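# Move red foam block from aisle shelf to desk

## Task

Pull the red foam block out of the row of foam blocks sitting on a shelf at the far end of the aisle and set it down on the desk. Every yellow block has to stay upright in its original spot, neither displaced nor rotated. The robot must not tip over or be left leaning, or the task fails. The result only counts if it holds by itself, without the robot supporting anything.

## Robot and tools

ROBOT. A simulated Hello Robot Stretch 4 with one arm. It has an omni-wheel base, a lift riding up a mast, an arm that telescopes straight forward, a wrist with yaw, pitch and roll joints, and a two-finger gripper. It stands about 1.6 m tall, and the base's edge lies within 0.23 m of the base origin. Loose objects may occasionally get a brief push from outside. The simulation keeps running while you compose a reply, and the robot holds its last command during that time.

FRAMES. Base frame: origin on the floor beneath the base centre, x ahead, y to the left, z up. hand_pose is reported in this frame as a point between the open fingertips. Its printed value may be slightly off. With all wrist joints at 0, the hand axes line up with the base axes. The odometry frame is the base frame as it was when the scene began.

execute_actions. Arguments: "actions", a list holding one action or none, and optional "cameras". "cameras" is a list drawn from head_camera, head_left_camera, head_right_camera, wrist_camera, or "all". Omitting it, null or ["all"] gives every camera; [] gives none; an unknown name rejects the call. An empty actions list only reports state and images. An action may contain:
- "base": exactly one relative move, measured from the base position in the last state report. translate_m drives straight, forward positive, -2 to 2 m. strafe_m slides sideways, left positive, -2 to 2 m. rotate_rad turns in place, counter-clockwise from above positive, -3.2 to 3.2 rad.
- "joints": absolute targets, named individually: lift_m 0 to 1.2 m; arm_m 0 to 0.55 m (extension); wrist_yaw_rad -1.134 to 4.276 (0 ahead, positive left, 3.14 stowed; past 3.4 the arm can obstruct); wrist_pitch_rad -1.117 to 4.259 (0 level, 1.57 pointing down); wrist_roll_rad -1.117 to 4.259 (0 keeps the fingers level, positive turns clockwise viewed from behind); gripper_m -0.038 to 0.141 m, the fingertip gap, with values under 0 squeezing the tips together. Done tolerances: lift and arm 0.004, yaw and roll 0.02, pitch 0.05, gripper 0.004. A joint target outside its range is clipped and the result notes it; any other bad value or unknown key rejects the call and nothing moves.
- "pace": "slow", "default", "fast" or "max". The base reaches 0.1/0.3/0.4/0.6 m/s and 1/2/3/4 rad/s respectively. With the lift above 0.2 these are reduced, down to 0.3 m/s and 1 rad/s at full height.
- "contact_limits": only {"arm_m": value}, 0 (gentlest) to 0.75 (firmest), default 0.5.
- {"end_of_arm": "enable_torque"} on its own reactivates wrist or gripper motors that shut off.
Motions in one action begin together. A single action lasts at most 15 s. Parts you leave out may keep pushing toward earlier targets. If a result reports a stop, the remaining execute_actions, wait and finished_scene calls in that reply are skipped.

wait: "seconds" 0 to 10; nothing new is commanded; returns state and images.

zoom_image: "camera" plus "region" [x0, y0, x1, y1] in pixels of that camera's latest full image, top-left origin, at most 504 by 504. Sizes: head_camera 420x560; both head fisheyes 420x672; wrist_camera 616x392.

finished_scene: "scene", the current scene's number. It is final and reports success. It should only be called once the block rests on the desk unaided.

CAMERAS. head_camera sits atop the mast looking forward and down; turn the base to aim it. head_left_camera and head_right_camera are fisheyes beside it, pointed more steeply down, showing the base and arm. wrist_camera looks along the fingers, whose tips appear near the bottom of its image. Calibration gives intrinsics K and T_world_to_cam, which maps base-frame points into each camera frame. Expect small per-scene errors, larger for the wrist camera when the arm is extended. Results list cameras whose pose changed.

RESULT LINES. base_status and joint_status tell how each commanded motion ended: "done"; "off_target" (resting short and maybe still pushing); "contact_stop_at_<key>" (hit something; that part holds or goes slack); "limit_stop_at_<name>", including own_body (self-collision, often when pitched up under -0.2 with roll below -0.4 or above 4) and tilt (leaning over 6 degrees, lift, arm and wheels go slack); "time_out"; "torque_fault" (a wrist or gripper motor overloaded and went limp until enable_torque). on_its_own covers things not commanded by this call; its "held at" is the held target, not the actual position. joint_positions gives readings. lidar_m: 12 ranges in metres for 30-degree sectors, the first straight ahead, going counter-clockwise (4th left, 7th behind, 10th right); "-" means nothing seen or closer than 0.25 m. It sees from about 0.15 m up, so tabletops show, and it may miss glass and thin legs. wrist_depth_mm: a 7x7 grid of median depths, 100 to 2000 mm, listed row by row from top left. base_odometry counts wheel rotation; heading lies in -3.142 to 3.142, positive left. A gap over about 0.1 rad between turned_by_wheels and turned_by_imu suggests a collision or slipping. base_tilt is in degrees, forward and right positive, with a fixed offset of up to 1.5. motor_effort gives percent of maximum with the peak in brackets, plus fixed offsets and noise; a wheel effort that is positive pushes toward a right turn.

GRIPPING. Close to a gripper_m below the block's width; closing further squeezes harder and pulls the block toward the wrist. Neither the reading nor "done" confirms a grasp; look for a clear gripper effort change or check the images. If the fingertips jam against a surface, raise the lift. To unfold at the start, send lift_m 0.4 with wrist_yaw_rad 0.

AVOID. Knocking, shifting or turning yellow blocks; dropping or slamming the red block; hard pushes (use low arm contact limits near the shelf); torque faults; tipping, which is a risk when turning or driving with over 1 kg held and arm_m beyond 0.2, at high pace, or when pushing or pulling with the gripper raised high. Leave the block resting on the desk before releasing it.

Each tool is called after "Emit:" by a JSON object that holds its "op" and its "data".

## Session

Emit:
{"op": "execute_actions", "data": {"actions": []}}

Scene clock: 0.00 s.
base_odometry: x=+0.000 y=+0.000 heading=+0.000 (m, m, rad; odometry frame)
turned_by_wheels: +0.000 (rad since the last result)
turned_by_imu: +0.000 (rad since the last result)
base_tilt: forward=-0.6 right=+0.3 (deg)
lidar_m: 1.31 1.98 1.26 1.21 1.23 1.64 0.72 0.71 1.00 2.43 2.52 1.63
base_status: not commanded
joint_positions: lift_m=+0.155 arm_m=+0.001 wrist_yaw_rad=+3.060 wrist_pitch_rad=-0.012 wrist_roll_rad=-0.016 gripper_m=+0.057
joint_status: not commanded
motor_effort: lift_m=+21 arm_m=-1 wrist_yaw_rad=-1 wrist_pitch_rad=-5 wrist_roll_rad=-1 gripper_m=-3 wheel_0=+0 wheel_1=+0 wheel_2=+0 (%)
hand_pose: x=-0.1090 y=+0.1105 z=+0.3370 quat_wxyz=(+0.041, +0.006, -0.008, +0.999) (m; base frame)
wrist_depth_mm: 173 203 1661 1756 1756 1808 1430 / 147 148 1661 1708 1808 1756 1430 / - 135 247 1708 1756 1756 1499 / - 141 219 1708 1708 1808 1576 / 116 147 1661 1661 1756 1808 1499 / 236 1618 1430 1336 1078 991 976 / 661 1160 917 904 831 750 741
pictures: head_camera, head_left_camera, head_right_camera, wrist_camera
camera_calibration (this result's frames):
wrist_camera: T_world_to_cam=[[-0.00543625, 0.988723, -0.149659, -0.0356716], [-0.0262992, -0.149751, -0.988374, 0.406041], [-0.999639, -0.00143713, 0.0268167, 0.111273], [0, 0, 0, 1]] pos_world=[0.121717, 0.0962344, 0.392998]
Images, in order (width x height): head_camera 420x560, head_left_camera 420x672, head_right_camera 420x672, wrist_camera 616x392.

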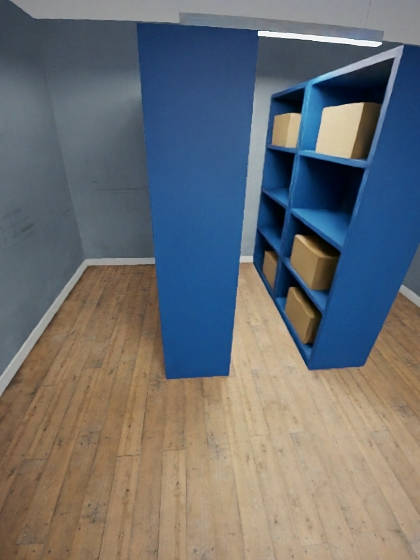

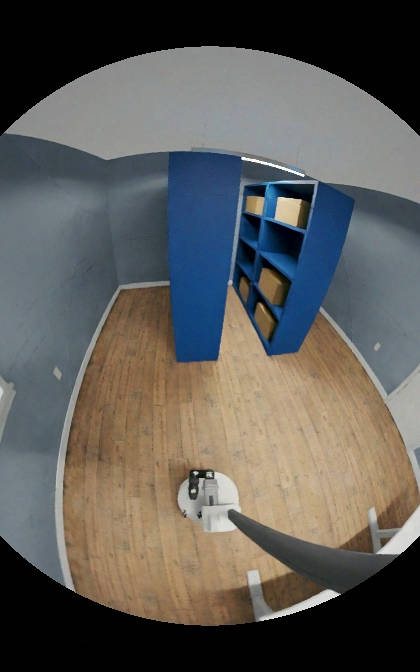

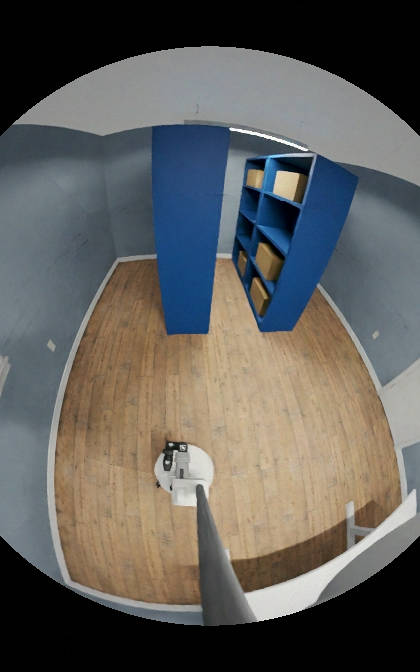

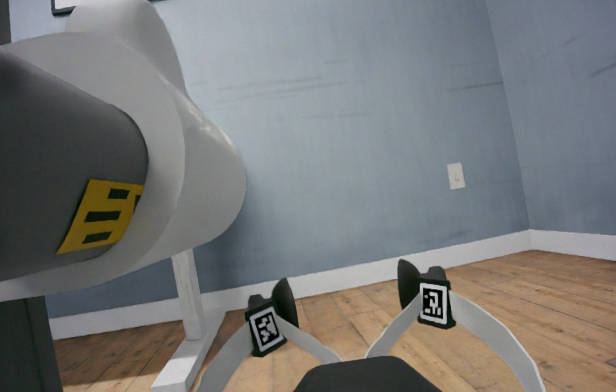

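Emit:
{"op": "execute_actions", "data": {"actions": [{"base":{"rotate_rad":0.11},"pace":"max"}], "cameras": []}}

Emit:
{"op": "execute_actions", "data": {"actions": [{"base":{"strafe_m":-0.63},"pace":"max"}], "cameras": ["head_camera"]}}

Emit:
{"op": "zoom_image", "data": {"camera": "head_camera", "region": [130,230,290,400]}}

Scene clock: 6.13 s.
base_odometry: x=+0.000 y=+0.000 heading=+0.110 (m, m, rad; odometry frame)
turned_by_wheels: +0.110 (rad since the last result)
turned_by_imu: +0.111 (rad since the last result)
base_tilt: forward=-0.5 right=+0.3 (deg)
lidar_m: 1.31 1.72 1.24 1.22 1.26 1.57 0.73 0.74 1.06 2.44 1.89 1.63
base_status: done
joint_positions: lift_m=+0.155 arm_m=+0.001 wrist_yaw_rad=+3.060 wrist_pitch_rad=-0.012 wrist_roll_rad=-0.016 gripper_m=+0.057
joint_status: not commanded
motor_effort: lift_m=+21(21) arm_m=-1(1) wrist_yaw_rad=-1(1) wrist_pitch_rad=-6(6) wrist_roll_rad=+0(1) gripper_m=-3(2) wheel_0=+1(7) wheel_1=+1(6) wheel_2=+1(12) (%)
hand_pose: x=-0.1090 y=+0.1105 z=+0.3370 quat_wxyz=(+0.041, +0.006, -0.008, +0.999) (m; base frame)
wrist_depth_mm: 173 203 1708 1708 1708 1708 1618 / 147 148 1661 1708 1708 1661 1661 / - 135 247 1708 1661 1661 1661 / - 141 219 1708 1661 1661 1661 / 116 146 1661 1661 1661 1661 1576 / 236 1661 1499 1308 1098 976 976 / 661 1160 917 891 820 750 741
pictures: none
No camera images: the call's "cameras" was empty. Leave "cameras" out to get every camera's image.

Scene clock: 8.57 s.
base_odometry: x=+0.069 y=-0.626 heading=+0.110 (m, m, rad; odometry frame)
turned_by_wheels: +0.000 (rad since the last result)
turned_by_imu: -0.002 (rad since the last result)
base_tilt: forward=-0.6 right=+0.2 (deg)
lidar_m: 1.35 1.38 1.91 1.83 1.98 0.74 0.75 0.77 1.12 1.78 1.92 1.38
base_status: done
joint_positions: lift_m=+0.155 arm_m=+0.001 wrist_yaw_rad=+3.060 wrist_pitch_rad=-0.012 wrist_roll_rad=-0.016 gripper_m=+0.057
joint_status: not commanded
motor_effort: lift_m=+21(21) arm_m=-1(0) wrist_yaw_rad=-1(1) wrist_pitch_rad=-6(5) wrist_roll_rad=+0(1) gripper_m=-5(4) wheel_0=-1(16) wheel_1=-1(14) wheel_2=+0(2) (%)
hand_pose: x=-0.1090 y=+0.1105 z=+0.3370 quat_wxyz=(+0.041, +0.006, -0.008, +0.999) (m; base frame)
wrist_depth_mm: 174 202 1708 1661 1708 1661 1661 / 147 148 976 1042 1160 1708 1756 / - 135 246 1661 1708 1708 1708 / - 141 218 1661 1661 1708 1618 / 116 146 1661 1708 1708 1661 1618 / 235 1661 1661 1308 1098 946 991 / 661 1182 960 891 831 759 750
pictures: head_camera
Images, in order (width x height): head_camera 420x560.

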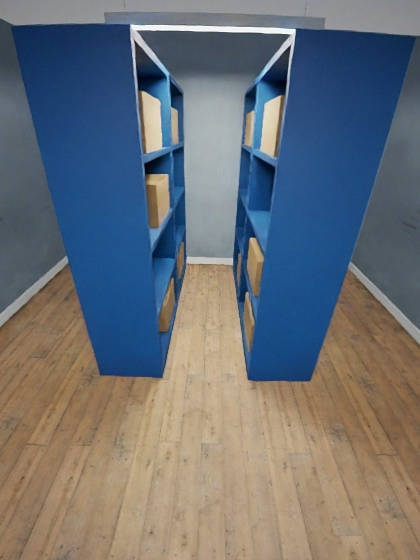

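Region (130, 230, 290, 400) of head_camera's 420x560 image, scaled by 2.965, with more detail than that image has; it fills the left 474 columns of this view, and the rest is white.

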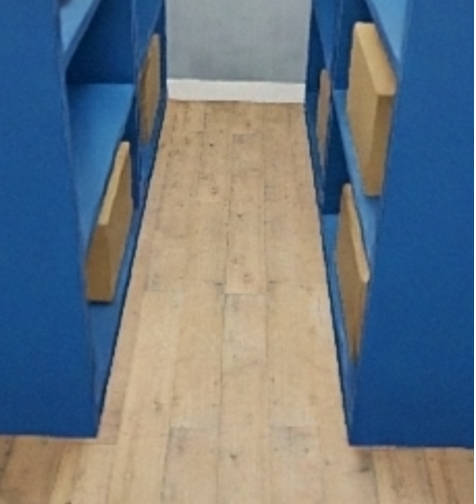

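Emit:
{"op": "execute_actions", "data": {"actions": [{"base":{"rotate_rad":-0.025},"pace":"max"}], "cameras": []}}

Emit:
{"op": "execute_actions", "data": {"actions": [{"base":{"translate_m":1.7},"joints":{"lift_m":0.4,"wrist_yaw_rad":0,"gripper_m":0.07},"pace":"max"}]}}

Scene clock: 13.23 s.
base_odometry: x=+0.069 y=-0.626 heading=+0.085 (m, m, rad; odometry frame)
turned_by_wheels: -0.025 (rad since the last result)
turned_by_imu: -0.024 (rad since the last result)
base_tilt: forward=-0.6 right=+0.3 (deg)
lidar_m: 1.37 1.35 1.97 1.83 1.98 0.77 0.72 0.74 1.06 1.81 1.91 1.40
base_status: done
joint_positions: lift_m=+0.155 arm_m=+0.001 wrist_yaw_rad=+3.060 wrist_pitch_rad=-0.012 wrist_roll_rad=-0.016 gripper_m=+0.057
joint_status: not commanded
motor_effort: lift_m=+21(21) arm_m=-1(1) wrist_yaw_rad=-1(1) wrist_pitch_rad=-5(6) wrist_roll_rad=-1(0) gripper_m=-2(3) wheel_0=-2(4) wheel_1=-2(6) wheel_2=-2(8) (%)
hand_pose: x=-0.1090 y=+0.1105 z=+0.3370 quat_wxyz=(+0.041, +0.006, -0.008, +0.999) (m; base frame)
wrist_depth_mm: 173 203 1708 1661 1708 1756 1708 / 147 148 991 1025 1118 1708 1708 / - 136 247 1661 1708 1708 1756 / - 141 219 1661 1708 1708 1756 / 116 146 1661 1708 1661 1661 1618 / 235 1661 1661 1308 1078 917 991 / 661 1182 960 891 831 750 741
pictures: none
No camera images: the call's "cameras" was empty. Leave "cameras" out to get every camera's image.

Scene clock: 17.63 s.
base_odometry: x=+1.763 y=-0.482 heading=+0.085 (m, m, rad; odometry frame)
turned_by_wheels: +0.000 (rad since the last result)
turned_by_imu: -0.006 (rad since the last result)
base_tilt: forward=-0.5 right=+0.3 (deg)
lidar_m: 0.97 0.43 0.33 0.32 0.33 0.49 3.24 0.39 0.26 0.25 0.26 0.35
base_status: done
joint_positions: lift_m=+0.400 arm_m=+0.001 wrist_yaw_rad=+0.000 wrist_pitch_rad=-0.012 wrist_roll_rad=-0.016 gripper_m=+0.070
joint_status: all done
motor_effort: lift_m=+23(27) arm_m=-1(1) wrist_yaw_rad=-2(13) wrist_pitch_rad=-5(6) wrist_roll_rad=+0(0) gripper_m=-4(1) wheel_0=-1(8) wheel_1=-1(10) wheel_2=+2(13) (%)
hand_pose: x=+0.4600 y=-0.0873 z=+0.5814 quat_wxyz=(+1.000, -0.008, -0.006, +0.000) (m; base frame)
wrist_depth_mm: 1281 1308 1336 1308 878 362 291 / 759 1281 1366 1308 1255 384 293 / 1160 1281 1366 1308 1255 1229 293 / 1255 1281 1336 1336 1229 1078 294 / 831 1042 1308 1336 1255 477 304 / 627 1205 1281 1281 1281 375 327 / 946 891 1008 1281 1160 597 353
pictures: head_camera, head_left_camera, head_right_camera, wrist_camera
camera_calibration (this result's frames):
wrist_camera: T_world_to_cam=[[0.0860335, -0.984988, -0.149653, -0.0147789], [0.0140684, 0.151396, -0.988373, 0.640698], [0.996193, 0.0829278, 0.0268823, -0.237522], [0, 0, 0, 1]] pos_world=[0.228876, -0.0918588, 0.637422]
Images, in order (width x height): head_camera 420x560, head_left_camera 420x672, head_right_camera 420x672, wrist_camera 616x392.

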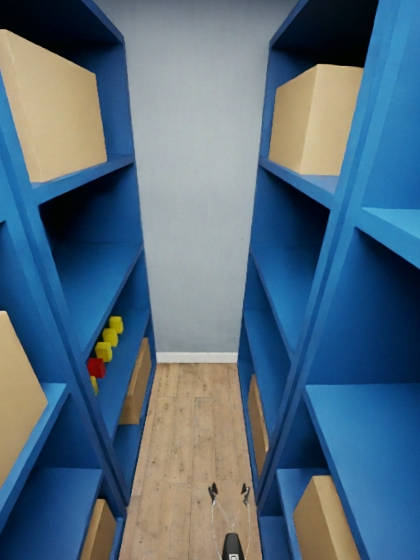

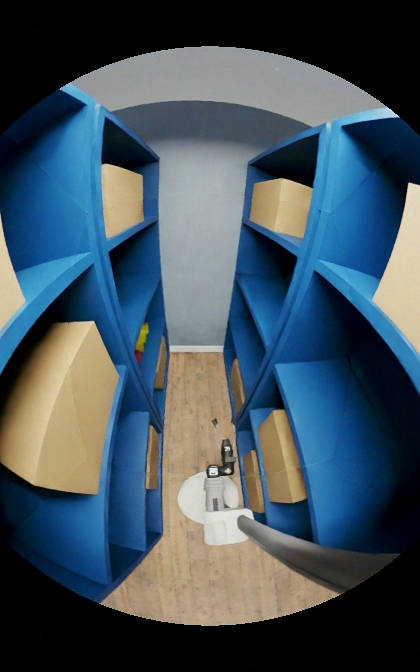

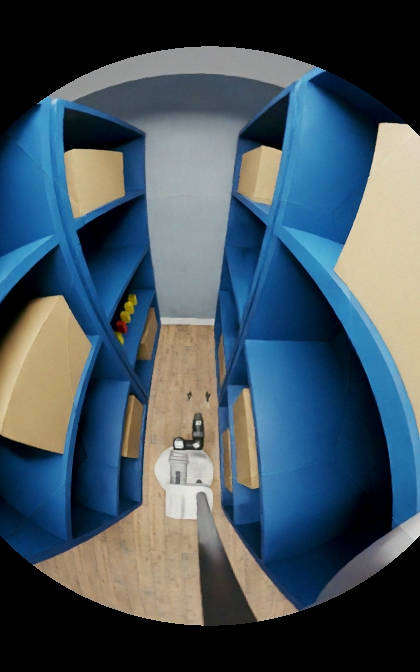

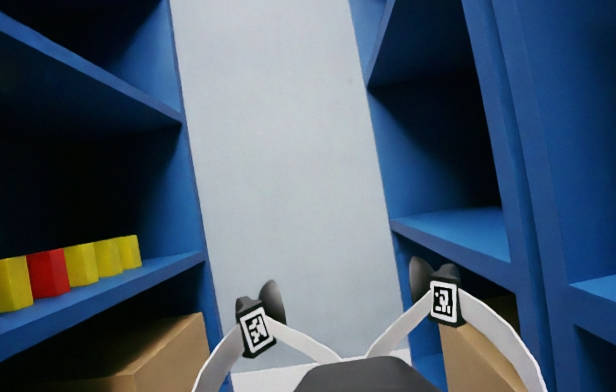

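Emit:
{"op": "execute_actions", "data": {"actions": [{"base":{"rotate_rad":0.03},"pace":"max"}], "cameras": []}}

Emit:
{"op": "execute_actions", "data": {"actions": [{"base":{"translate_m":0.82},"joints":{"lift_m":0.7,"wrist_pitch_rad":0.7},"pace":"max"}]}}

Scene clock: 23.00 s.
base_odometry: x=+1.763 y=-0.482 heading=+0.115 (m, m, rad; odometry frame)
turned_by_wheels: +0.030 (rad since the last result)
turned_by_imu: +0.031 (rad since the last result)
base_tilt: forward=-0.5 right=+0.2 (deg)
lidar_m: 1.12 0.47 0.33 0.30 0.35 3.36 2.96 0.36 0.25 0.25 0.26 0.37
base_status: done
joint_positions: lift_m=+0.400 arm_m=+0.001 wrist_yaw_rad=+0.000 wrist_pitch_rad=-0.012 wrist_roll_rad=-0.016 gripper_m=+0.070
joint_status: not commanded
motor_effort: lift_m=+23(23) arm_m=-1(1) wrist_yaw_rad=-1(2) wrist_pitch_rad=-5(5) wrist_roll_rad=-1(1) gripper_m=+0(1) wheel_0=-1(3) wheel_1=+0(6) wheel_2=+1(7) (%)
hand_pose: x=+0.4600 y=-0.0873 z=+0.5814 quat_wxyz=(+1.000, -0.008, -0.006, +0.000) (m; base frame)
wrist_depth_mm: 917 1308 1308 1281 946 778 286 / 759 1008 1336 1308 1229 1205 300 / 1098 1281 1308 1281 1229 1205 307 / 1182 1308 1308 1308 1308 1205 330 / 768 991 1308 1336 1281 585 345 / 603 1138 1281 1308 1281 654 351 / 960 866 931 1281 1182 661 353
pictures: none
No camera images: the call's "cameras" was empty. Leave "cameras" out to get every camera's image.

Scene clock: 26.07 s.
base_odometry: x=+2.578 y=-0.388 heading=+0.115 (m, m, rad; odometry frame)
turned_by_wheels: +0.000 (rad since the last result)
turned_by_imu: -0.003 (rad since the last result)
base_tilt: forward=-0.5 right=+0.2 (deg)
lidar_m: 0.67 0.45 0.30 0.30 0.31 0.48 1.09 0.37 0.26 0.25 0.27 0.39
base_status: done
joint_positions: lift_m=+0.700 arm_m=+0.001 wrist_yaw_rad=+0.000 wrist_pitch_rad=+0.702 wrist_roll_rad=-0.016 gripper_m=+0.070
joint_status: all done
motor_effort: lift_m=+24(25) arm_m=+0(1) wrist_yaw_rad=-1(2) wrist_pitch_rad=-4(2) wrist_roll_rad=+0(0) gripper_m=-3(0) wheel_0=+0(7) wheel_1=+0(6) wheel_2=+1(13) (%)
hand_pose: x=+0.3918 y=-0.0874 z=+0.6917 quat_wxyz=(+0.939, -0.007, +0.344, +0.003) (m; base frame)
wrist_depth_mm: 415 421 427 430 436 421 389 / 452 462 469 473 477 449 427 / 504 512 517 525 530 500 480 / 549 574 580 585 597 512 459 / 549 654 661 676 676 627 399 / 640 723 750 759 778 676 370 / 621 768 854 854 866 759 723
pictures: head_camera, head_left_camera, head_right_camera, wrist_camera
camera_calibration (this result's frames):
wrist_camera: T_world_to_cam=[[-0.0333131, -0.985026, -0.169156, 0.0677021], [-0.636245, 0.151426, -0.75648, 0.845104], [0.770767, 0.0824243, -0.631763, 0.37134], [0, 0, 0, 1]] pos_world=[0.253732, -0.09189, 0.885355]
Images, in order (width x height): head_camera 420x560, head_left_camera 420x672, head_right_camera 420x672, wrist_camera 616x392.

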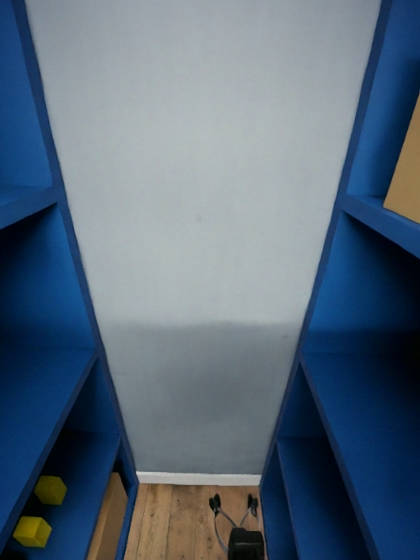

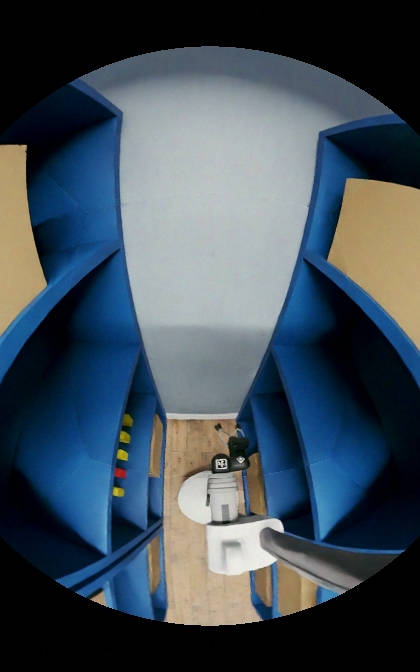

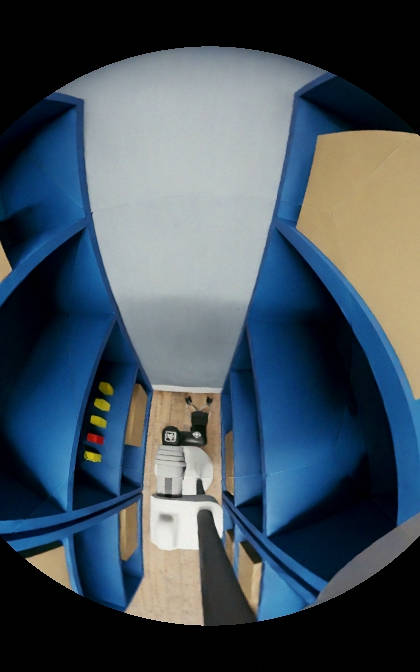

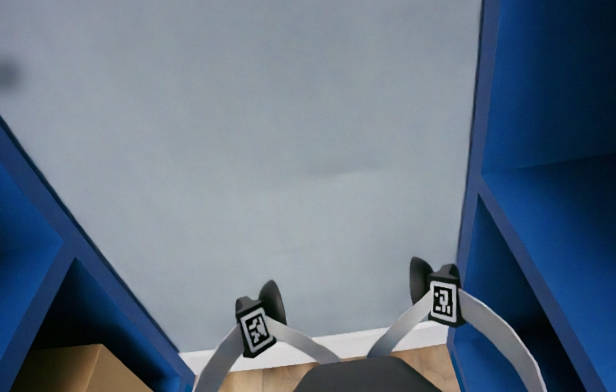

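Emit:
{"op": "execute_actions", "data": {"actions": [{"base":{"rotate_rad":1.57}}]}}

Scene clock: 29.13 s.
base_odometry: x=+2.578 y=-0.388 heading=+1.685 (m, m, rad; odometry frame)
turned_by_wheels: +1.570 (rad since the last result)
turned_by_imu: +1.567 (rad since the last result)
base_tilt: forward=-0.6 right=+0.3 (deg)
lidar_m: 0.29 0.32 0.47 1.07 0.39 0.26 0.25 0.29 0.37 0.67 0.43 0.30
base_status: done
joint_positions: lift_m=+0.700 arm_m=+0.001 wrist_yaw_rad=+0.000 wrist_pitch_rad=+0.702 wrist_roll_rad=-0.016 gripper_m=+0.070
joint_status: not commanded
motor_effort: lift_m=+24(24) arm_m=-1(1) wrist_yaw_rad=-1(1) wrist_pitch_rad=-4(4) wrist_roll_rad=+0(1) gripper_m=-2(4) wheel_0=-1(10) wheel_1=+1(6) wheel_2=+0(9) (%)
hand_pose: x=+0.3918 y=-0.0874 z=+0.6917 quat_wxyz=(+0.939, -0.007, +0.344, +0.003) (m; base frame)
wrist_depth_mm: 402 500 508 512 517 521 521 / 392 525 549 559 564 569 569 / 379 539 609 609 603 569 539 / 370 521 580 539 508 484 459 / 355 484 488 442 338 325 382 / 342 427 415 382 338 336 353 / 329 387 359 353 336 324 320
pictures: head_camera, head_left_camera, head_right_camera, wrist_camera
camera_calibration (this result's frames):
wrist_camera: T_world_to_cam=[[-0.0332786, -0.985027, -0.169157, 0.0676967], [-0.636251, 0.151404, -0.75648, 0.845108], [0.770764, 0.0824516, -0.631763, 0.371337], [0, 0, 0, 1]] pos_world=[0.25374, -0.0918872, 0.885355]
Images, in order (width x height): head_camera 420x560, head_left_camera 420x672, head_right_camera 420x672, wrist_camera 616x392.

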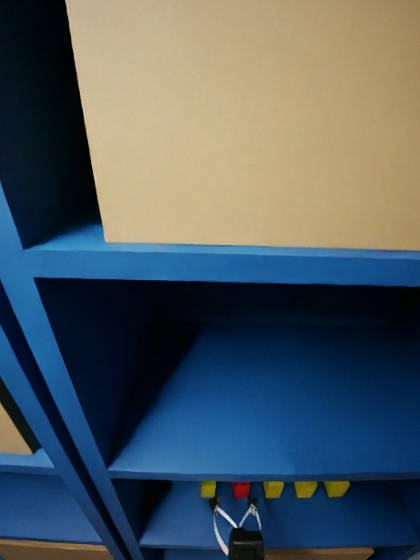

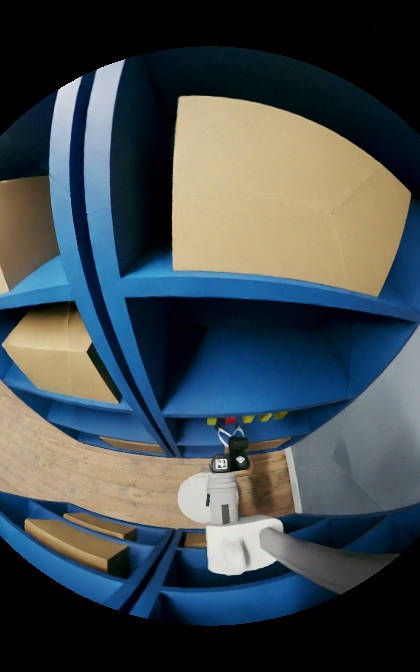

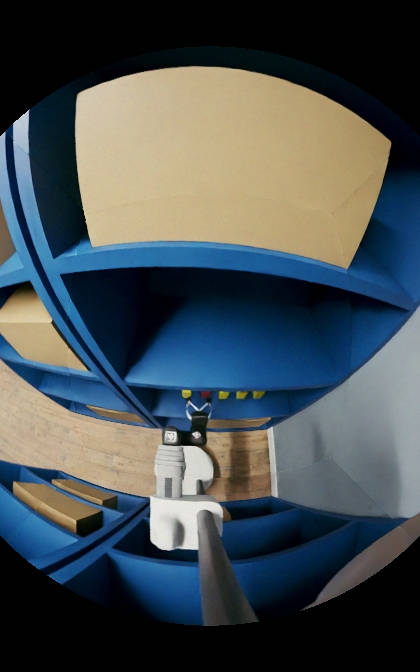

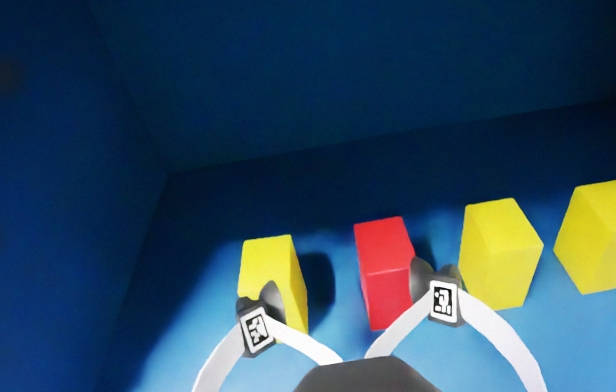

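Emit:
{"op": "execute_actions", "data": {"actions": [{"base":{"strafe_m":-0.034},"joints":{"lift_m":0.6,"arm_m":0.02},"pace":"fast"}]}}

Emit:
{"op": "zoom_image", "data": {"camera": "head_camera", "region": [170,460,310,560]}}

Scene clock: 36.53 s.
base_odometry: x=+2.612 y=-0.384 heading=+1.685 (m, m, rad; odometry frame)
turned_by_wheels: +0.000 (rad since the last result)
turned_by_imu: +0.001 (rad since the last result)
base_tilt: forward=-0.5 right=+0.3 (deg)
lidar_m: 0.29 0.32 0.46 1.06 0.39 0.28 0.26 0.27 0.38 0.63 0.44 0.32
base_status: done
joint_positions: lift_m=+0.600 arm_m=+0.019 wrist_yaw_rad=+0.000 wrist_pitch_rad=+0.702 wrist_roll_rad=-0.016 gripper_m=+0.070
joint_status: all done
motor_effort: lift_m=+17(19) arm_m=+5(4) wrist_yaw_rad=-1(1) wrist_pitch_rad=-4(4) wrist_roll_rad=+2(2) gripper_m=-1(4) wheel_0=-1(11) wheel_1=+1(7) wheel_2=+0(3) (%)
hand_pose: x=+0.4104 y=-0.0874 z=+0.5923 quat_wxyz=(+0.939, -0.007, +0.344, +0.003) (m; base frame)
wrist_depth_mm: 449 480 484 492 496 504 500 / 439 521 535 535 525 496 466 / 427 530 504 466 433 264 382 / 415 439 286 257 351 245 310 / 379 357 272 314 301 276 286 / 329 315 291 282 270 245 252 / 289 278 255 251 239 231 228
pictures: head_camera, head_left_camera, head_right_camera, wrist_camera
camera_calibration (this result's frames):
wrist_camera: T_world_to_cam=[[-0.03331, -0.985026, -0.169156, 0.0515002], [-0.636263, 0.151422, -0.756466, 0.781729], [0.770753, 0.0824299, -0.631779, 0.294158], [0, 0, 0, 1]] pos_world=[0.272378, -0.0918895, 0.785906]
Images, in order (width x height): head_camera 420x560, head_left_camera 420x672, head_right_camera 420x672, wrist_camera 616x392.

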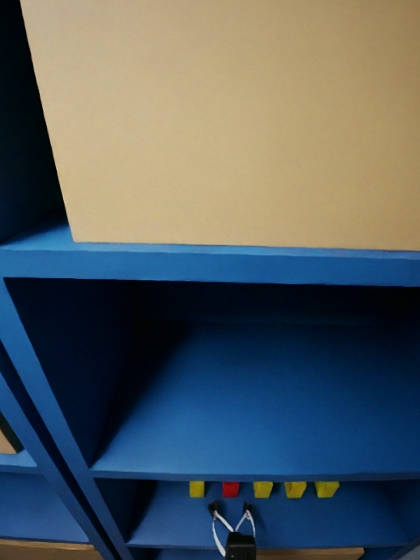

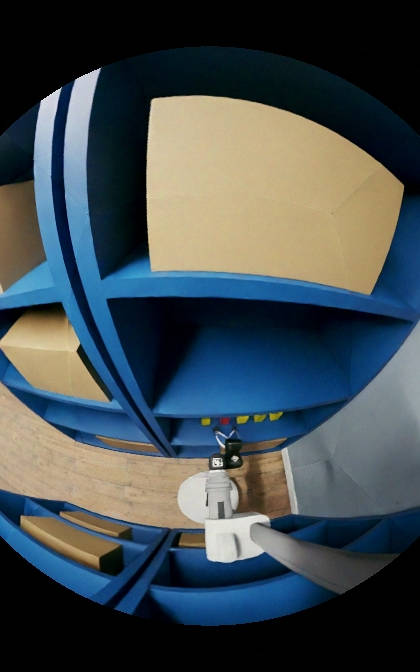

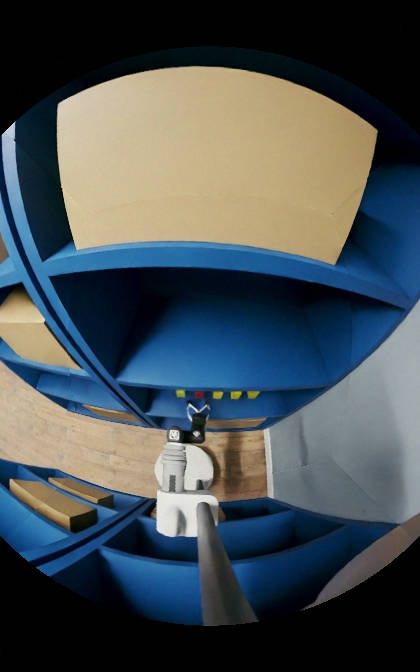

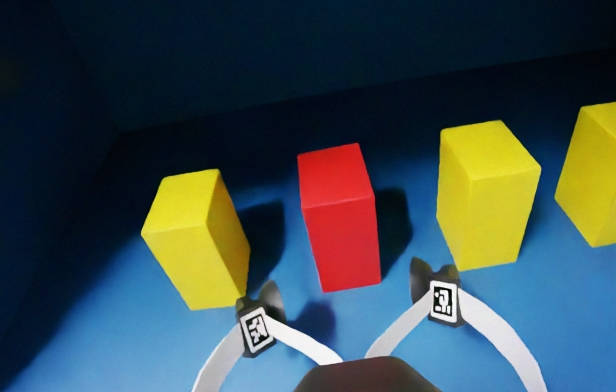

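Region (170, 460, 310, 560) of head_camera's 420x560 image, scaled by 3.600, with more detail than that image has; it fills the top 360 rows of this view, and the rest is white.

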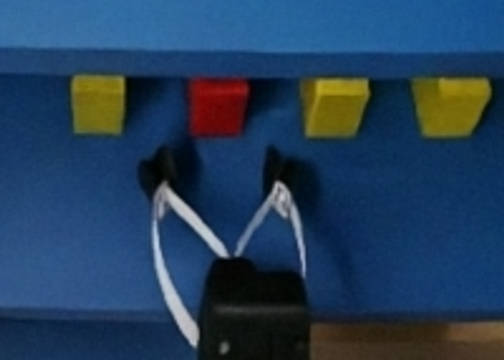

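Emit:
{"op": "execute_actions", "data": {"actions": [{"joints":{"arm_m":0.05}}], "cameras": ["wrist_camera","head_camera"]}}

Emit:
{"op": "zoom_image", "data": {"camera": "head_camera", "region": [170,460,310,560]}}

Scene clock: 39.20 s.
base_odometry: x=+2.612 y=-0.384 heading=+1.685 (m, m, rad; odometry frame)
turned_by_wheels: +0.000 (rad since the last result)
turned_by_imu: +0.001 (rad since the last result)
base_tilt: forward=-0.6 right=+0.3 (deg)
lidar_m: 0.30 0.32 0.45 1.07 0.39 0.28 0.25 0.26 0.37 0.63 0.43 0.31
base_status: not commanded
joint_positions: lift_m=+0.600 arm_m=+0.049 wrist_yaw_rad=+0.000 wrist_pitch_rad=+0.702 wrist_roll_rad=-0.016 gripper_m=+0.070
joint_status: all done
motor_effort: lift_m=+17(17) arm_m=+5(5) wrist_yaw_rad=-1(1) wrist_pitch_rad=-4(4) wrist_roll_rad=-1(0) gripper_m=-3(1) wheel_0=-1(1) wheel_1=+1(1) wheel_2=+0(0) (%)
hand_pose: x=+0.4404 y=-0.0874 z=+0.5923 quat_wxyz=(+0.939, -0.007, +0.344, +0.003) (m; base frame)
wrist_depth_mm: 433 449 459 466 466 473 473 / 439 492 500 504 500 496 469 / 427 530 500 462 433 404 384 / 415 436 410 257 353 227 216 / 377 347 259 233 236 236 271 / 329 306 248 264 256 242 251 / 287 278 255 250 239 231 228
pictures: head_camera, wrist_camera
camera_calibration (this result's frames):
wrist_camera: T_world_to_cam=[[-0.0333112, -0.985026, -0.169156, 0.052499], [-0.636264, 0.151423, -0.756465, 0.800803], [0.770752, 0.0824292, -0.631781, 0.271052], [0, 0, 0, 1]] pos_world=[0.302357, -0.0918896, 0.785906]
Images, in order (width x height): head_camera 420x560, wrist_camera 616x392.

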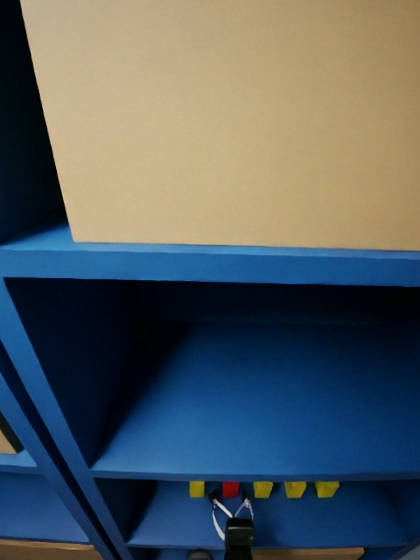

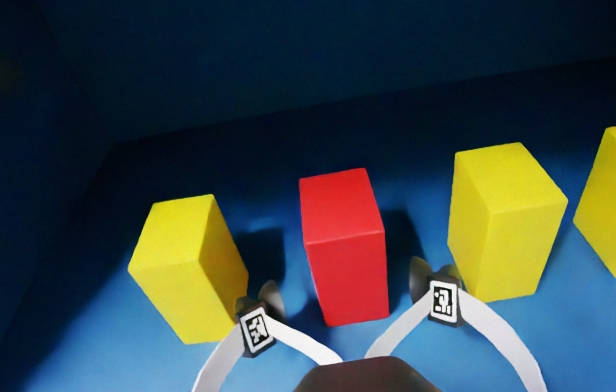

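Region (170, 460, 310, 560) of head_camera's 420x560 image, scaled by 3.600, with more detail than that image has; it fills the top 360 rows of this view, and the rest is white.

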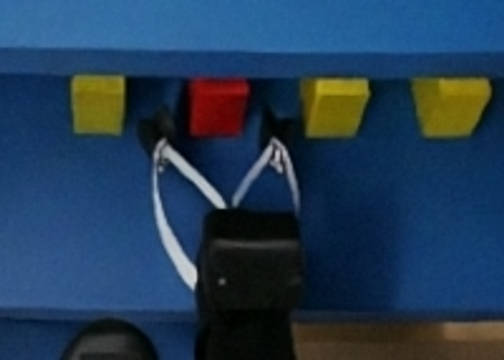

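Emit:
{"op": "execute_actions", "data": {"actions": [{"base":{"strafe_m":-0.003},"joints":{"arm_m":0.09,"gripper_m":0.067}}], "cameras": ["wrist_camera"]}}

Scene clock: 42.57 s.
base_odometry: x=+2.615 y=-0.384 heading=+1.685 (m, m, rad; odometry frame)
turned_by_wheels: +0.000 (rad since the last result)
turned_by_imu: +0.001 (rad since the last result)
base_tilt: forward=-0.6 right=+0.3 (deg)
lidar_m: 0.28 0.32 0.46 1.04 0.38 0.27 0.26 0.29 0.38 0.62 0.47 0.31
base_status: done
joint_positions: lift_m=+0.600 arm_m=+0.089 wrist_yaw_rad=+0.000 wrist_pitch_rad=+0.702 wrist_roll_rad=-0.016 gripper_m=+0.067
joint_status: all done
motor_effort: lift_m=+17(17) arm_m=+4(5) wrist_yaw_rad=-1(1) wrist_pitch_rad=-4(4) wrist_roll_rad=+2(0) gripper_m=-1(1) wheel_0=-2(8) wheel_1=-2(5) wheel_2=+0(1) (%)
hand_pose: x=+0.4804 y=-0.0874 z=+0.5923 quat_wxyz=(+0.939, -0.007, +0.344, +0.003) (m; base frame)
wrist_depth_mm: 407 413 421 424 427 433 433 / 433 452 459 466 473 462 459 / 430 496 488 462 430 402 384 / 415 436 407 384 362 336 214 / 379 366 336 219 224 216 181 / 330 202 224 192 195 189 199 / 287 246 204 206 213 229 224
pictures: wrist_camera
camera_calibration (this result's frames):
wrist_camera: T_world_to_cam=[[-0.0333218, -0.985026, -0.169156, 0.0538344], [-0.636261, 0.15143, -0.756466, 0.826257], [0.770754, 0.0824208, -0.63178, 0.240217], [0, 0, 0, 1]] pos_world=[0.342361, -0.0918905, 0.785906]
Images, in order (width x height): wrist_camera 616x392.

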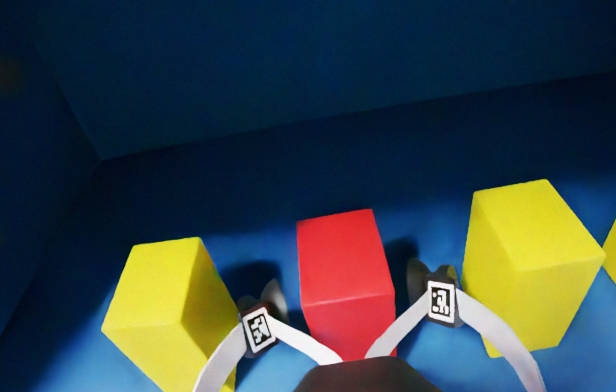

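Emit:
{"op": "execute_actions", "data": {"actions": [{"joints":{"gripper_m":0.015}}], "cameras": ["wrist_camera"]}}

Emit:
{"op": "execute_actions", "data": {"actions": [{"joints":{"lift_m":0.64,"arm_m":0.0}}], "cameras": ["wrist_camera","head_camera"]}}

Scene clock: 45.77 s.
base_odometry: x=+2.615 y=-0.384 heading=+1.685 (m, m, rad; odometry frame)
turned_by_wheels: +0.000 (rad since the last result)
turned_by_imu: +0.001 (rad since the last result)
base_tilt: forward=-0.5 right=+0.3 (deg)
lidar_m: 0.29 0.31 0.47 1.06 0.39 0.27 0.26 0.27 0.36 0.63 0.44 0.31
base_status: not commanded
joint_positions: lift_m=+0.600 arm_m=+0.089 wrist_yaw_rad=+0.000 wrist_pitch_rad=+0.702 wrist_roll_rad=-0.016 gripper_m=+0.015
joint_status: all done
motor_effort: lift_m=+17(17) arm_m=+5(5) wrist_yaw_rad=-1(1) wrist_pitch_rad=-4(4) wrist_roll_rad=+2(2) gripper_m=-16(17) wheel_0=-1(1) wheel_1=-2(2) wheel_2=+0(0) (%)
hand_pose: x=+0.4804 y=-0.0874 z=+0.5923 quat_wxyz=(+0.939, -0.007, +0.344, +0.003) (m; base frame)
wrist_depth_mm: 407 413 421 427 430 433 436 / 430 452 459 469 477 462 459 / 433 500 492 462 430 402 382 / 415 439 407 384 362 338 213 / 375 359 334 206 297 219 181 / 327 202 230 185 183 179 198 / 286 247 183 192 203 230 221
pictures: wrist_camera
camera_calibration (this result's frames):
wrist_camera: T_world_to_cam=[[-0.0333246, -0.985026, -0.169156, 0.0538348], [-0.636273, 0.15143, -0.756456, 0.826252], [0.770744, 0.0824207, -0.631792, 0.240229], [0, 0, 0, 1]] pos_world=[0.342361, -0.0918905, 0.785904]
Images, in order (width x height): wrist_camera 616x392.

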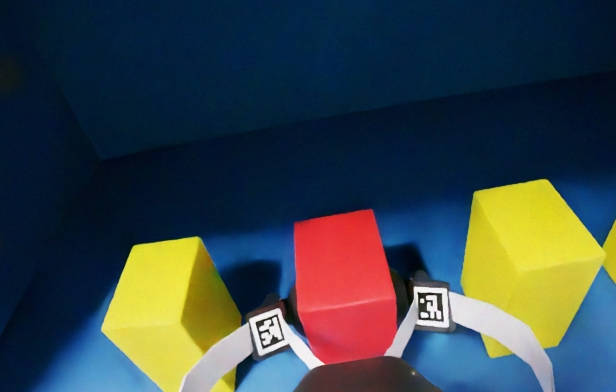

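Scene clock: 47.00 s.
base_odometry: x=+2.615 y=-0.384 heading=+1.685 (m, m, rad; odometry frame)
turned_by_wheels: +0.000 (rad since the last result)
turned_by_imu: +0.000 (rad since the last result)
base_tilt: forward=-0.6 right=+0.3 (deg)
lidar_m: 0.28 0.32 0.46 1.06 0.38 0.27 0.25 0.28 0.38 0.62 0.43 0.31
base_status: not commanded
joint_positions: lift_m=+0.640 arm_m=+0.001 wrist_yaw_rad=+0.000 wrist_pitch_rad=+0.702 wrist_roll_rad=-0.016 gripper_m=+0.015
joint_status: all done
motor_effort: lift_m=+25(28) arm_m=-4(5) wrist_yaw_rad=-1(1) wrist_pitch_rad=-5(5) wrist_roll_rad=+1(1) gripper_m=-17(16) wheel_0=-1(1) wheel_1=-2(2) wheel_2=+0(0) (%)
hand_pose: x=+0.3924 y=-0.0874 z=+0.6315 quat_wxyz=(+0.939, -0.007, +0.344, +0.003) (m; base frame)
wrist_depth_mm: 459 492 504 508 512 517 521 / 445 539 554 564 564 549 544 / 433 580 585 535 504 469 442 / 418 504 469 449 415 282 319 / 404 427 300 206 340 309 320 / 370 366 334 185 183 179 294 / 334 324 184 193 202 271 256
pictures: head_camera, wrist_camera
camera_calibration (this result's frames):
wrist_camera: T_world_to_cam=[[-0.0333121, -0.985028, -0.169146, 0.0575469], [-0.636506, 0.15139, -0.756268, 0.799925], [0.770552, 0.0824693, -0.632019, 0.333097], [0, 0, 0, 1]] pos_world=[0.254406, -0.0918853, 0.825215]
Images, in order (width x height): head_camera 420x560, wrist_camera 616x392.

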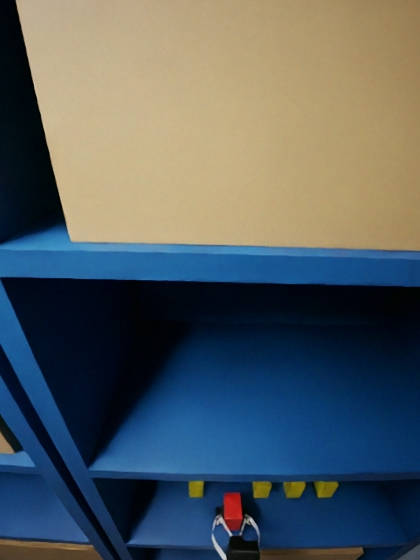

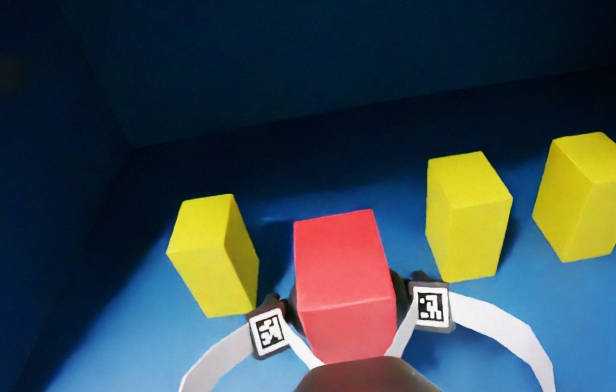

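Emit:
{"op": "execute_actions", "data": {"actions": [{"base":{"rotate_rad":1.57},"joints":{"wrist_yaw_rad":-1.1},"pace":"slow"}]}}

Scene clock: 55.03 s.
base_odometry: x=+2.615 y=-0.384 heading=-3.029 (m, m, rad; odometry frame)
turned_by_wheels: +1.570 (rad since the last result)
turned_by_imu: +1.567 (rad since the last result)
base_tilt: forward=-0.6 right=+0.3 (deg)
lidar_m: 1.07 0.38 0.26 0.25 0.27 0.39 0.64 0.44 0.31 0.29 0.31 0.47
base_status: done
joint_positions: lift_m=+0.640 arm_m=+0.001 wrist_yaw_rad=-1.099 wrist_pitch_rad=+0.702 wrist_roll_rad=-0.016 gripper_m=+0.015
joint_status: all done
motor_effort: lift_m=+25(25) arm_m=-5(4) wrist_yaw_rad=-3(8) wrist_pitch_rad=-5(5) wrist_roll_rad=+1(0) gripper_m=-17(15) wheel_0=-3(4) wheel_1=-2(2) wheel_2=-1(10) (%)
hand_pose: x=+0.1942 y=-0.2359 z=+0.6315 quat_wxyz=(+0.802, +0.173, +0.297, -0.488) (m; base frame)
wrist_depth_mm: 946 917 262 236 357 603 554 / 917 842 293 259 382 574 544 / 699 634 554 293 413 473 449 / 597 521 469 334 402 399 375 / 1025 707 634 206 347 343 332 / 1078 917 640 185 183 179 304 / 976 931 183 192 202 707 668
pictures: head_camera, head_left_camera, head_right_camera, wrist_camera
camera_calibration (this result's frames):
wrist_camera: T_world_to_cam=[[-0.892742, -0.417615, -0.169146, 0.205461], [-0.154151, 0.635842, -0.756268, 0.716898], [0.423379, -0.649078, -0.632019, 0.392861], [0, 0, 0, 1]] pos_world=[0.127606, -0.115033, 0.825215]
Images, in order (width x height): head_camera 420x560, head_left_camera 420x672, head_right_camera 420x672, wrist_camera 616x392.

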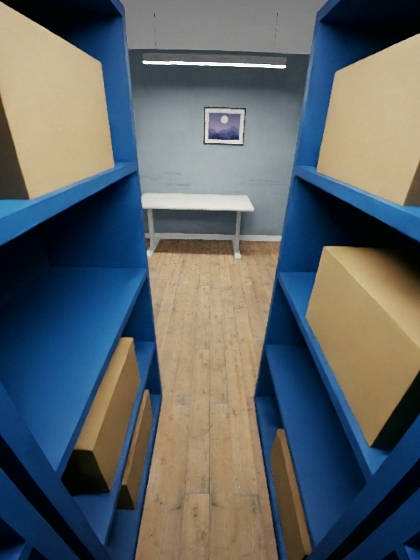

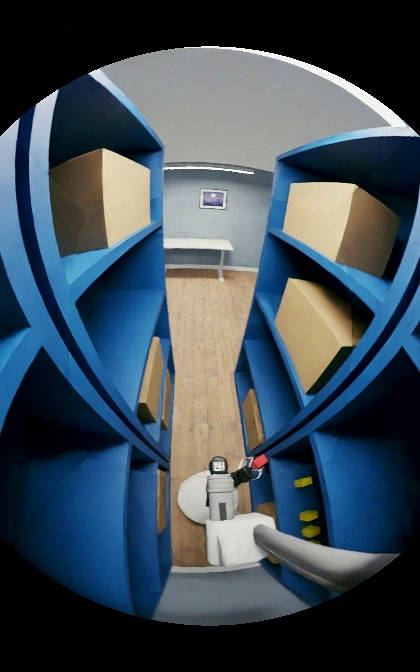

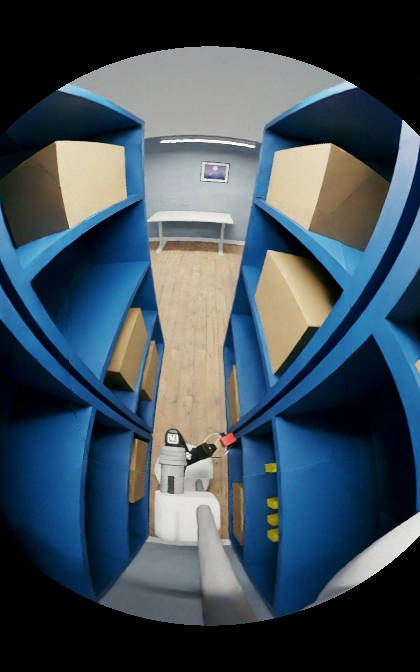

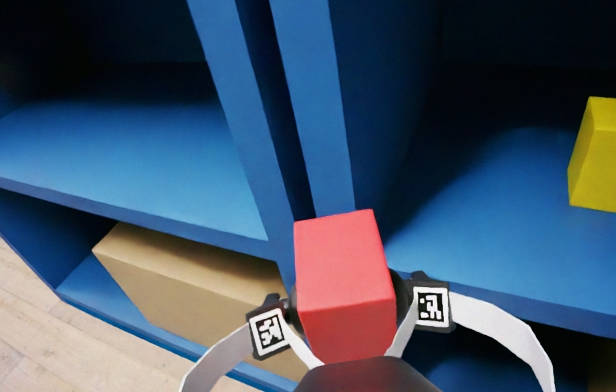

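Emit:
{"op": "execute_actions", "data": {"actions": [{"base":{"rotate_rad":-0.025},"pace":"max"}], "cameras": []}}

Emit:
{"op": "execute_actions", "data": {"actions": [{"base":{"translate_m":0.6},"joints":{"wrist_yaw_rad":0,"lift_m":0.3},"pace":"max"}], "cameras": ["head_camera"]}}

Scene clock: 57.57 s.
base_odometry: x=+2.615 y=-0.384 heading=-3.054 (m, m, rad; odometry frame)
turned_by_wheels: -0.025 (rad since the last result)
turned_by_imu: -0.024 (rad since the last result)
base_tilt: forward=-0.5 right=+0.3 (deg)
lidar_m: 1.17 0.38 0.28 0.25 0.26 0.36 0.64 0.46 0.30 0.28 0.31 0.44
base_status: done
joint_positions: lift_m=+0.640 arm_m=+0.001 wrist_yaw_rad=-1.100 wrist_pitch_rad=+0.702 wrist_roll_rad=-0.016 gripper_m=+0.015
joint_status: not commanded
motor_effort: lift_m=+25(25) arm_m=-5(5) wrist_yaw_rad=-2(3) wrist_pitch_rad=-5(5) wrist_roll_rad=-1(1) gripper_m=-15(17) wheel_0=+0(1) wheel_1=-1(2) wheel_2=-1(6) (%)
hand_pose: x=+0.1942 y=-0.2359 z=+0.6315 quat_wxyz=(+0.802, +0.173, +0.297, -0.488) (m; base frame)
wrist_depth_mm: 917 878 256 234 407 597 559 / 931 854 285 257 436 580 544 / 699 647 330 290 459 469 436 / 574 512 462 322 404 399 368 / 1060 691 445 206 347 347 330 / 1025 809 621 185 182 179 306 / 960 904 183 192 202 707 676
pictures: none
No camera images: the call's "cameras" was empty. Leave "cameras" out to get every camera's image.

Scene clock: 60.40 s.
base_odometry: x=+2.017 y=-0.437 heading=-3.054 (m, m, rad; odometry frame)
turned_by_wheels: +0.000 (rad since the last result)
turned_by_imu: -0.002 (rad since the last result)
base_tilt: forward=-0.6 right=+0.2 (deg)
lidar_m: 2.69 0.39 0.28 0.27 0.29 0.39 1.08 0.45 0.30 0.29 0.27 0.43
base_status: done
joint_positions: lift_m=+0.300 arm_m=+0.001 wrist_yaw_rad=+0.000 wrist_pitch_rad=+0.702 wrist_roll_rad=-0.016 gripper_m=+0.015
joint_status: all done
motor_effort: lift_m=+19(22) arm_m=-4(5) wrist_yaw_rad=-1(7) wrist_pitch_rad=-5(6) wrist_roll_rad=-1(1) gripper_m=-16(17) wheel_0=+0(8) wheel_1=+1(7) wheel_2=+2(14) (%)
hand_pose: x=+0.3923 y=-0.0874 z=+0.2920 quat_wxyz=(+0.939, -0.007, +0.344, +0.003) (m; base frame)
wrist_depth_mm: - - 1661 1499 1336 1205 324 / 1661 1430 1255 1160 1042 960 351 / 1182 1078 976 904 831 778 384 / 931 854 798 750 707 654 439 / 741 715 676 206 574 554 466 / 512 609 585 185 183 179 421 / 492 544 183 192 202 455 389
pictures: head_camera
Images, in order (width x height): head_camera 420x560.

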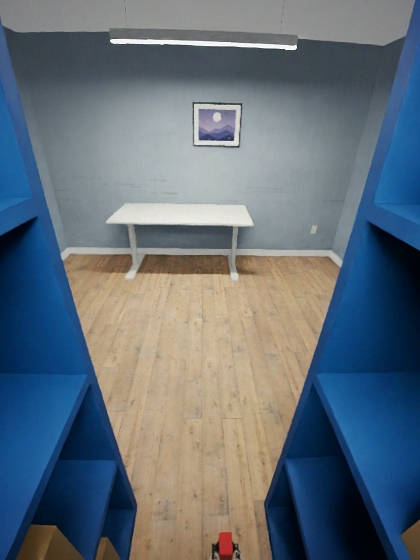

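Emit:
{"op": "execute_actions", "data": {"actions": [{"base":{"translate_m":2.0},"joints":{"lift_m":0.84,"arm_m":0.47},"pace":"max"}], "cameras": ["head_camera","wrist_camera"]}}

Scene clock: 69.40 s.
base_odometry: x=+0.025 y=-0.612 heading=-3.054 (m, m, rad; odometry frame)
turned_by_wheels: +0.000 (rad since the last result)
turned_by_imu: -0.007 (rad since the last result)
base_tilt: forward=-0.5 right=+0.3 (deg)
lidar_m: 0.69 0.74 1.01 1.89 1.98 1.46 1.41 1.42 1.90 1.75 1.85 0.73
base_status: done
joint_positions: lift_m=+0.840 arm_m=+0.469 wrist_yaw_rad=+0.000 wrist_pitch_rad=+0.702 wrist_roll_rad=-0.016 gripper_m=+0.015
joint_status: all done
motor_effort: lift_m=+23(28) arm_m=+4(6) wrist_yaw_rad=-2(0) wrist_pitch_rad=-4(6) wrist_roll_rad=+1(1) gripper_m=-17(18) wheel_0=-1(10) wheel_1=-1(8) wheel_2=+1(11) (%)
hand_pose: x=+0.8604 y=-0.0874 z=+0.8317 quat_wxyz=(+0.939, -0.007, +0.344, +0.003) (m; base frame)
wrist_depth_mm: 715 741 750 768 778 778 809 / 768 798 778 707 647 597 842 / 723 661 597 554 521 488 462 / 574 535 496 462 439 415 397 / 469 445 418 206 359 357 342 / 397 382 362 185 183 179 304 / 347 336 183 192 203 281 267
pictures: head_camera, wrist_camera
camera_calibration (this result's frames):
wrist_camera: T_world_to_cam=[[-0.0331736, -0.985032, -0.16915, 0.106905], [-0.636439, 0.151312, -0.75634, 1.24921], [0.770613, 0.0825629, -0.631933, 0.0988151], [0, 0, 0, 1]] pos_world=[0.722446, -0.0918753, 1.02536]
Images, in order (width x height): head_camera 420x560, wrist_camera 616x392.

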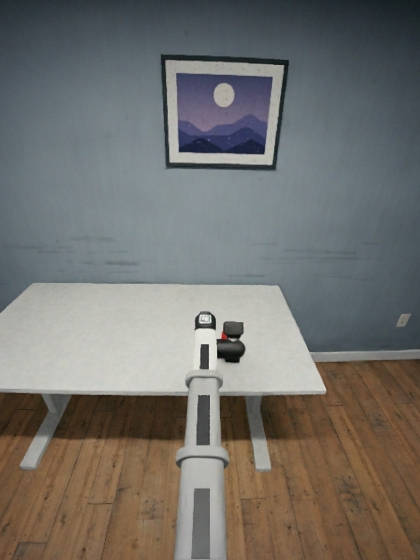

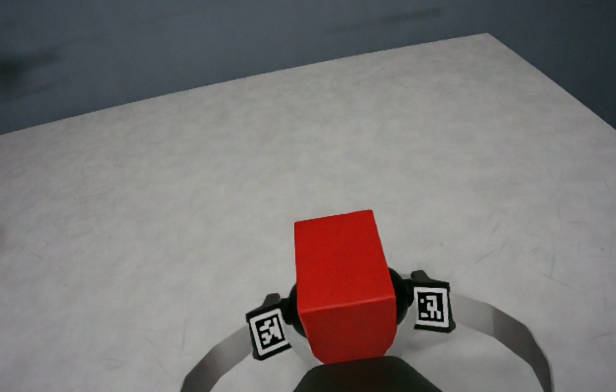

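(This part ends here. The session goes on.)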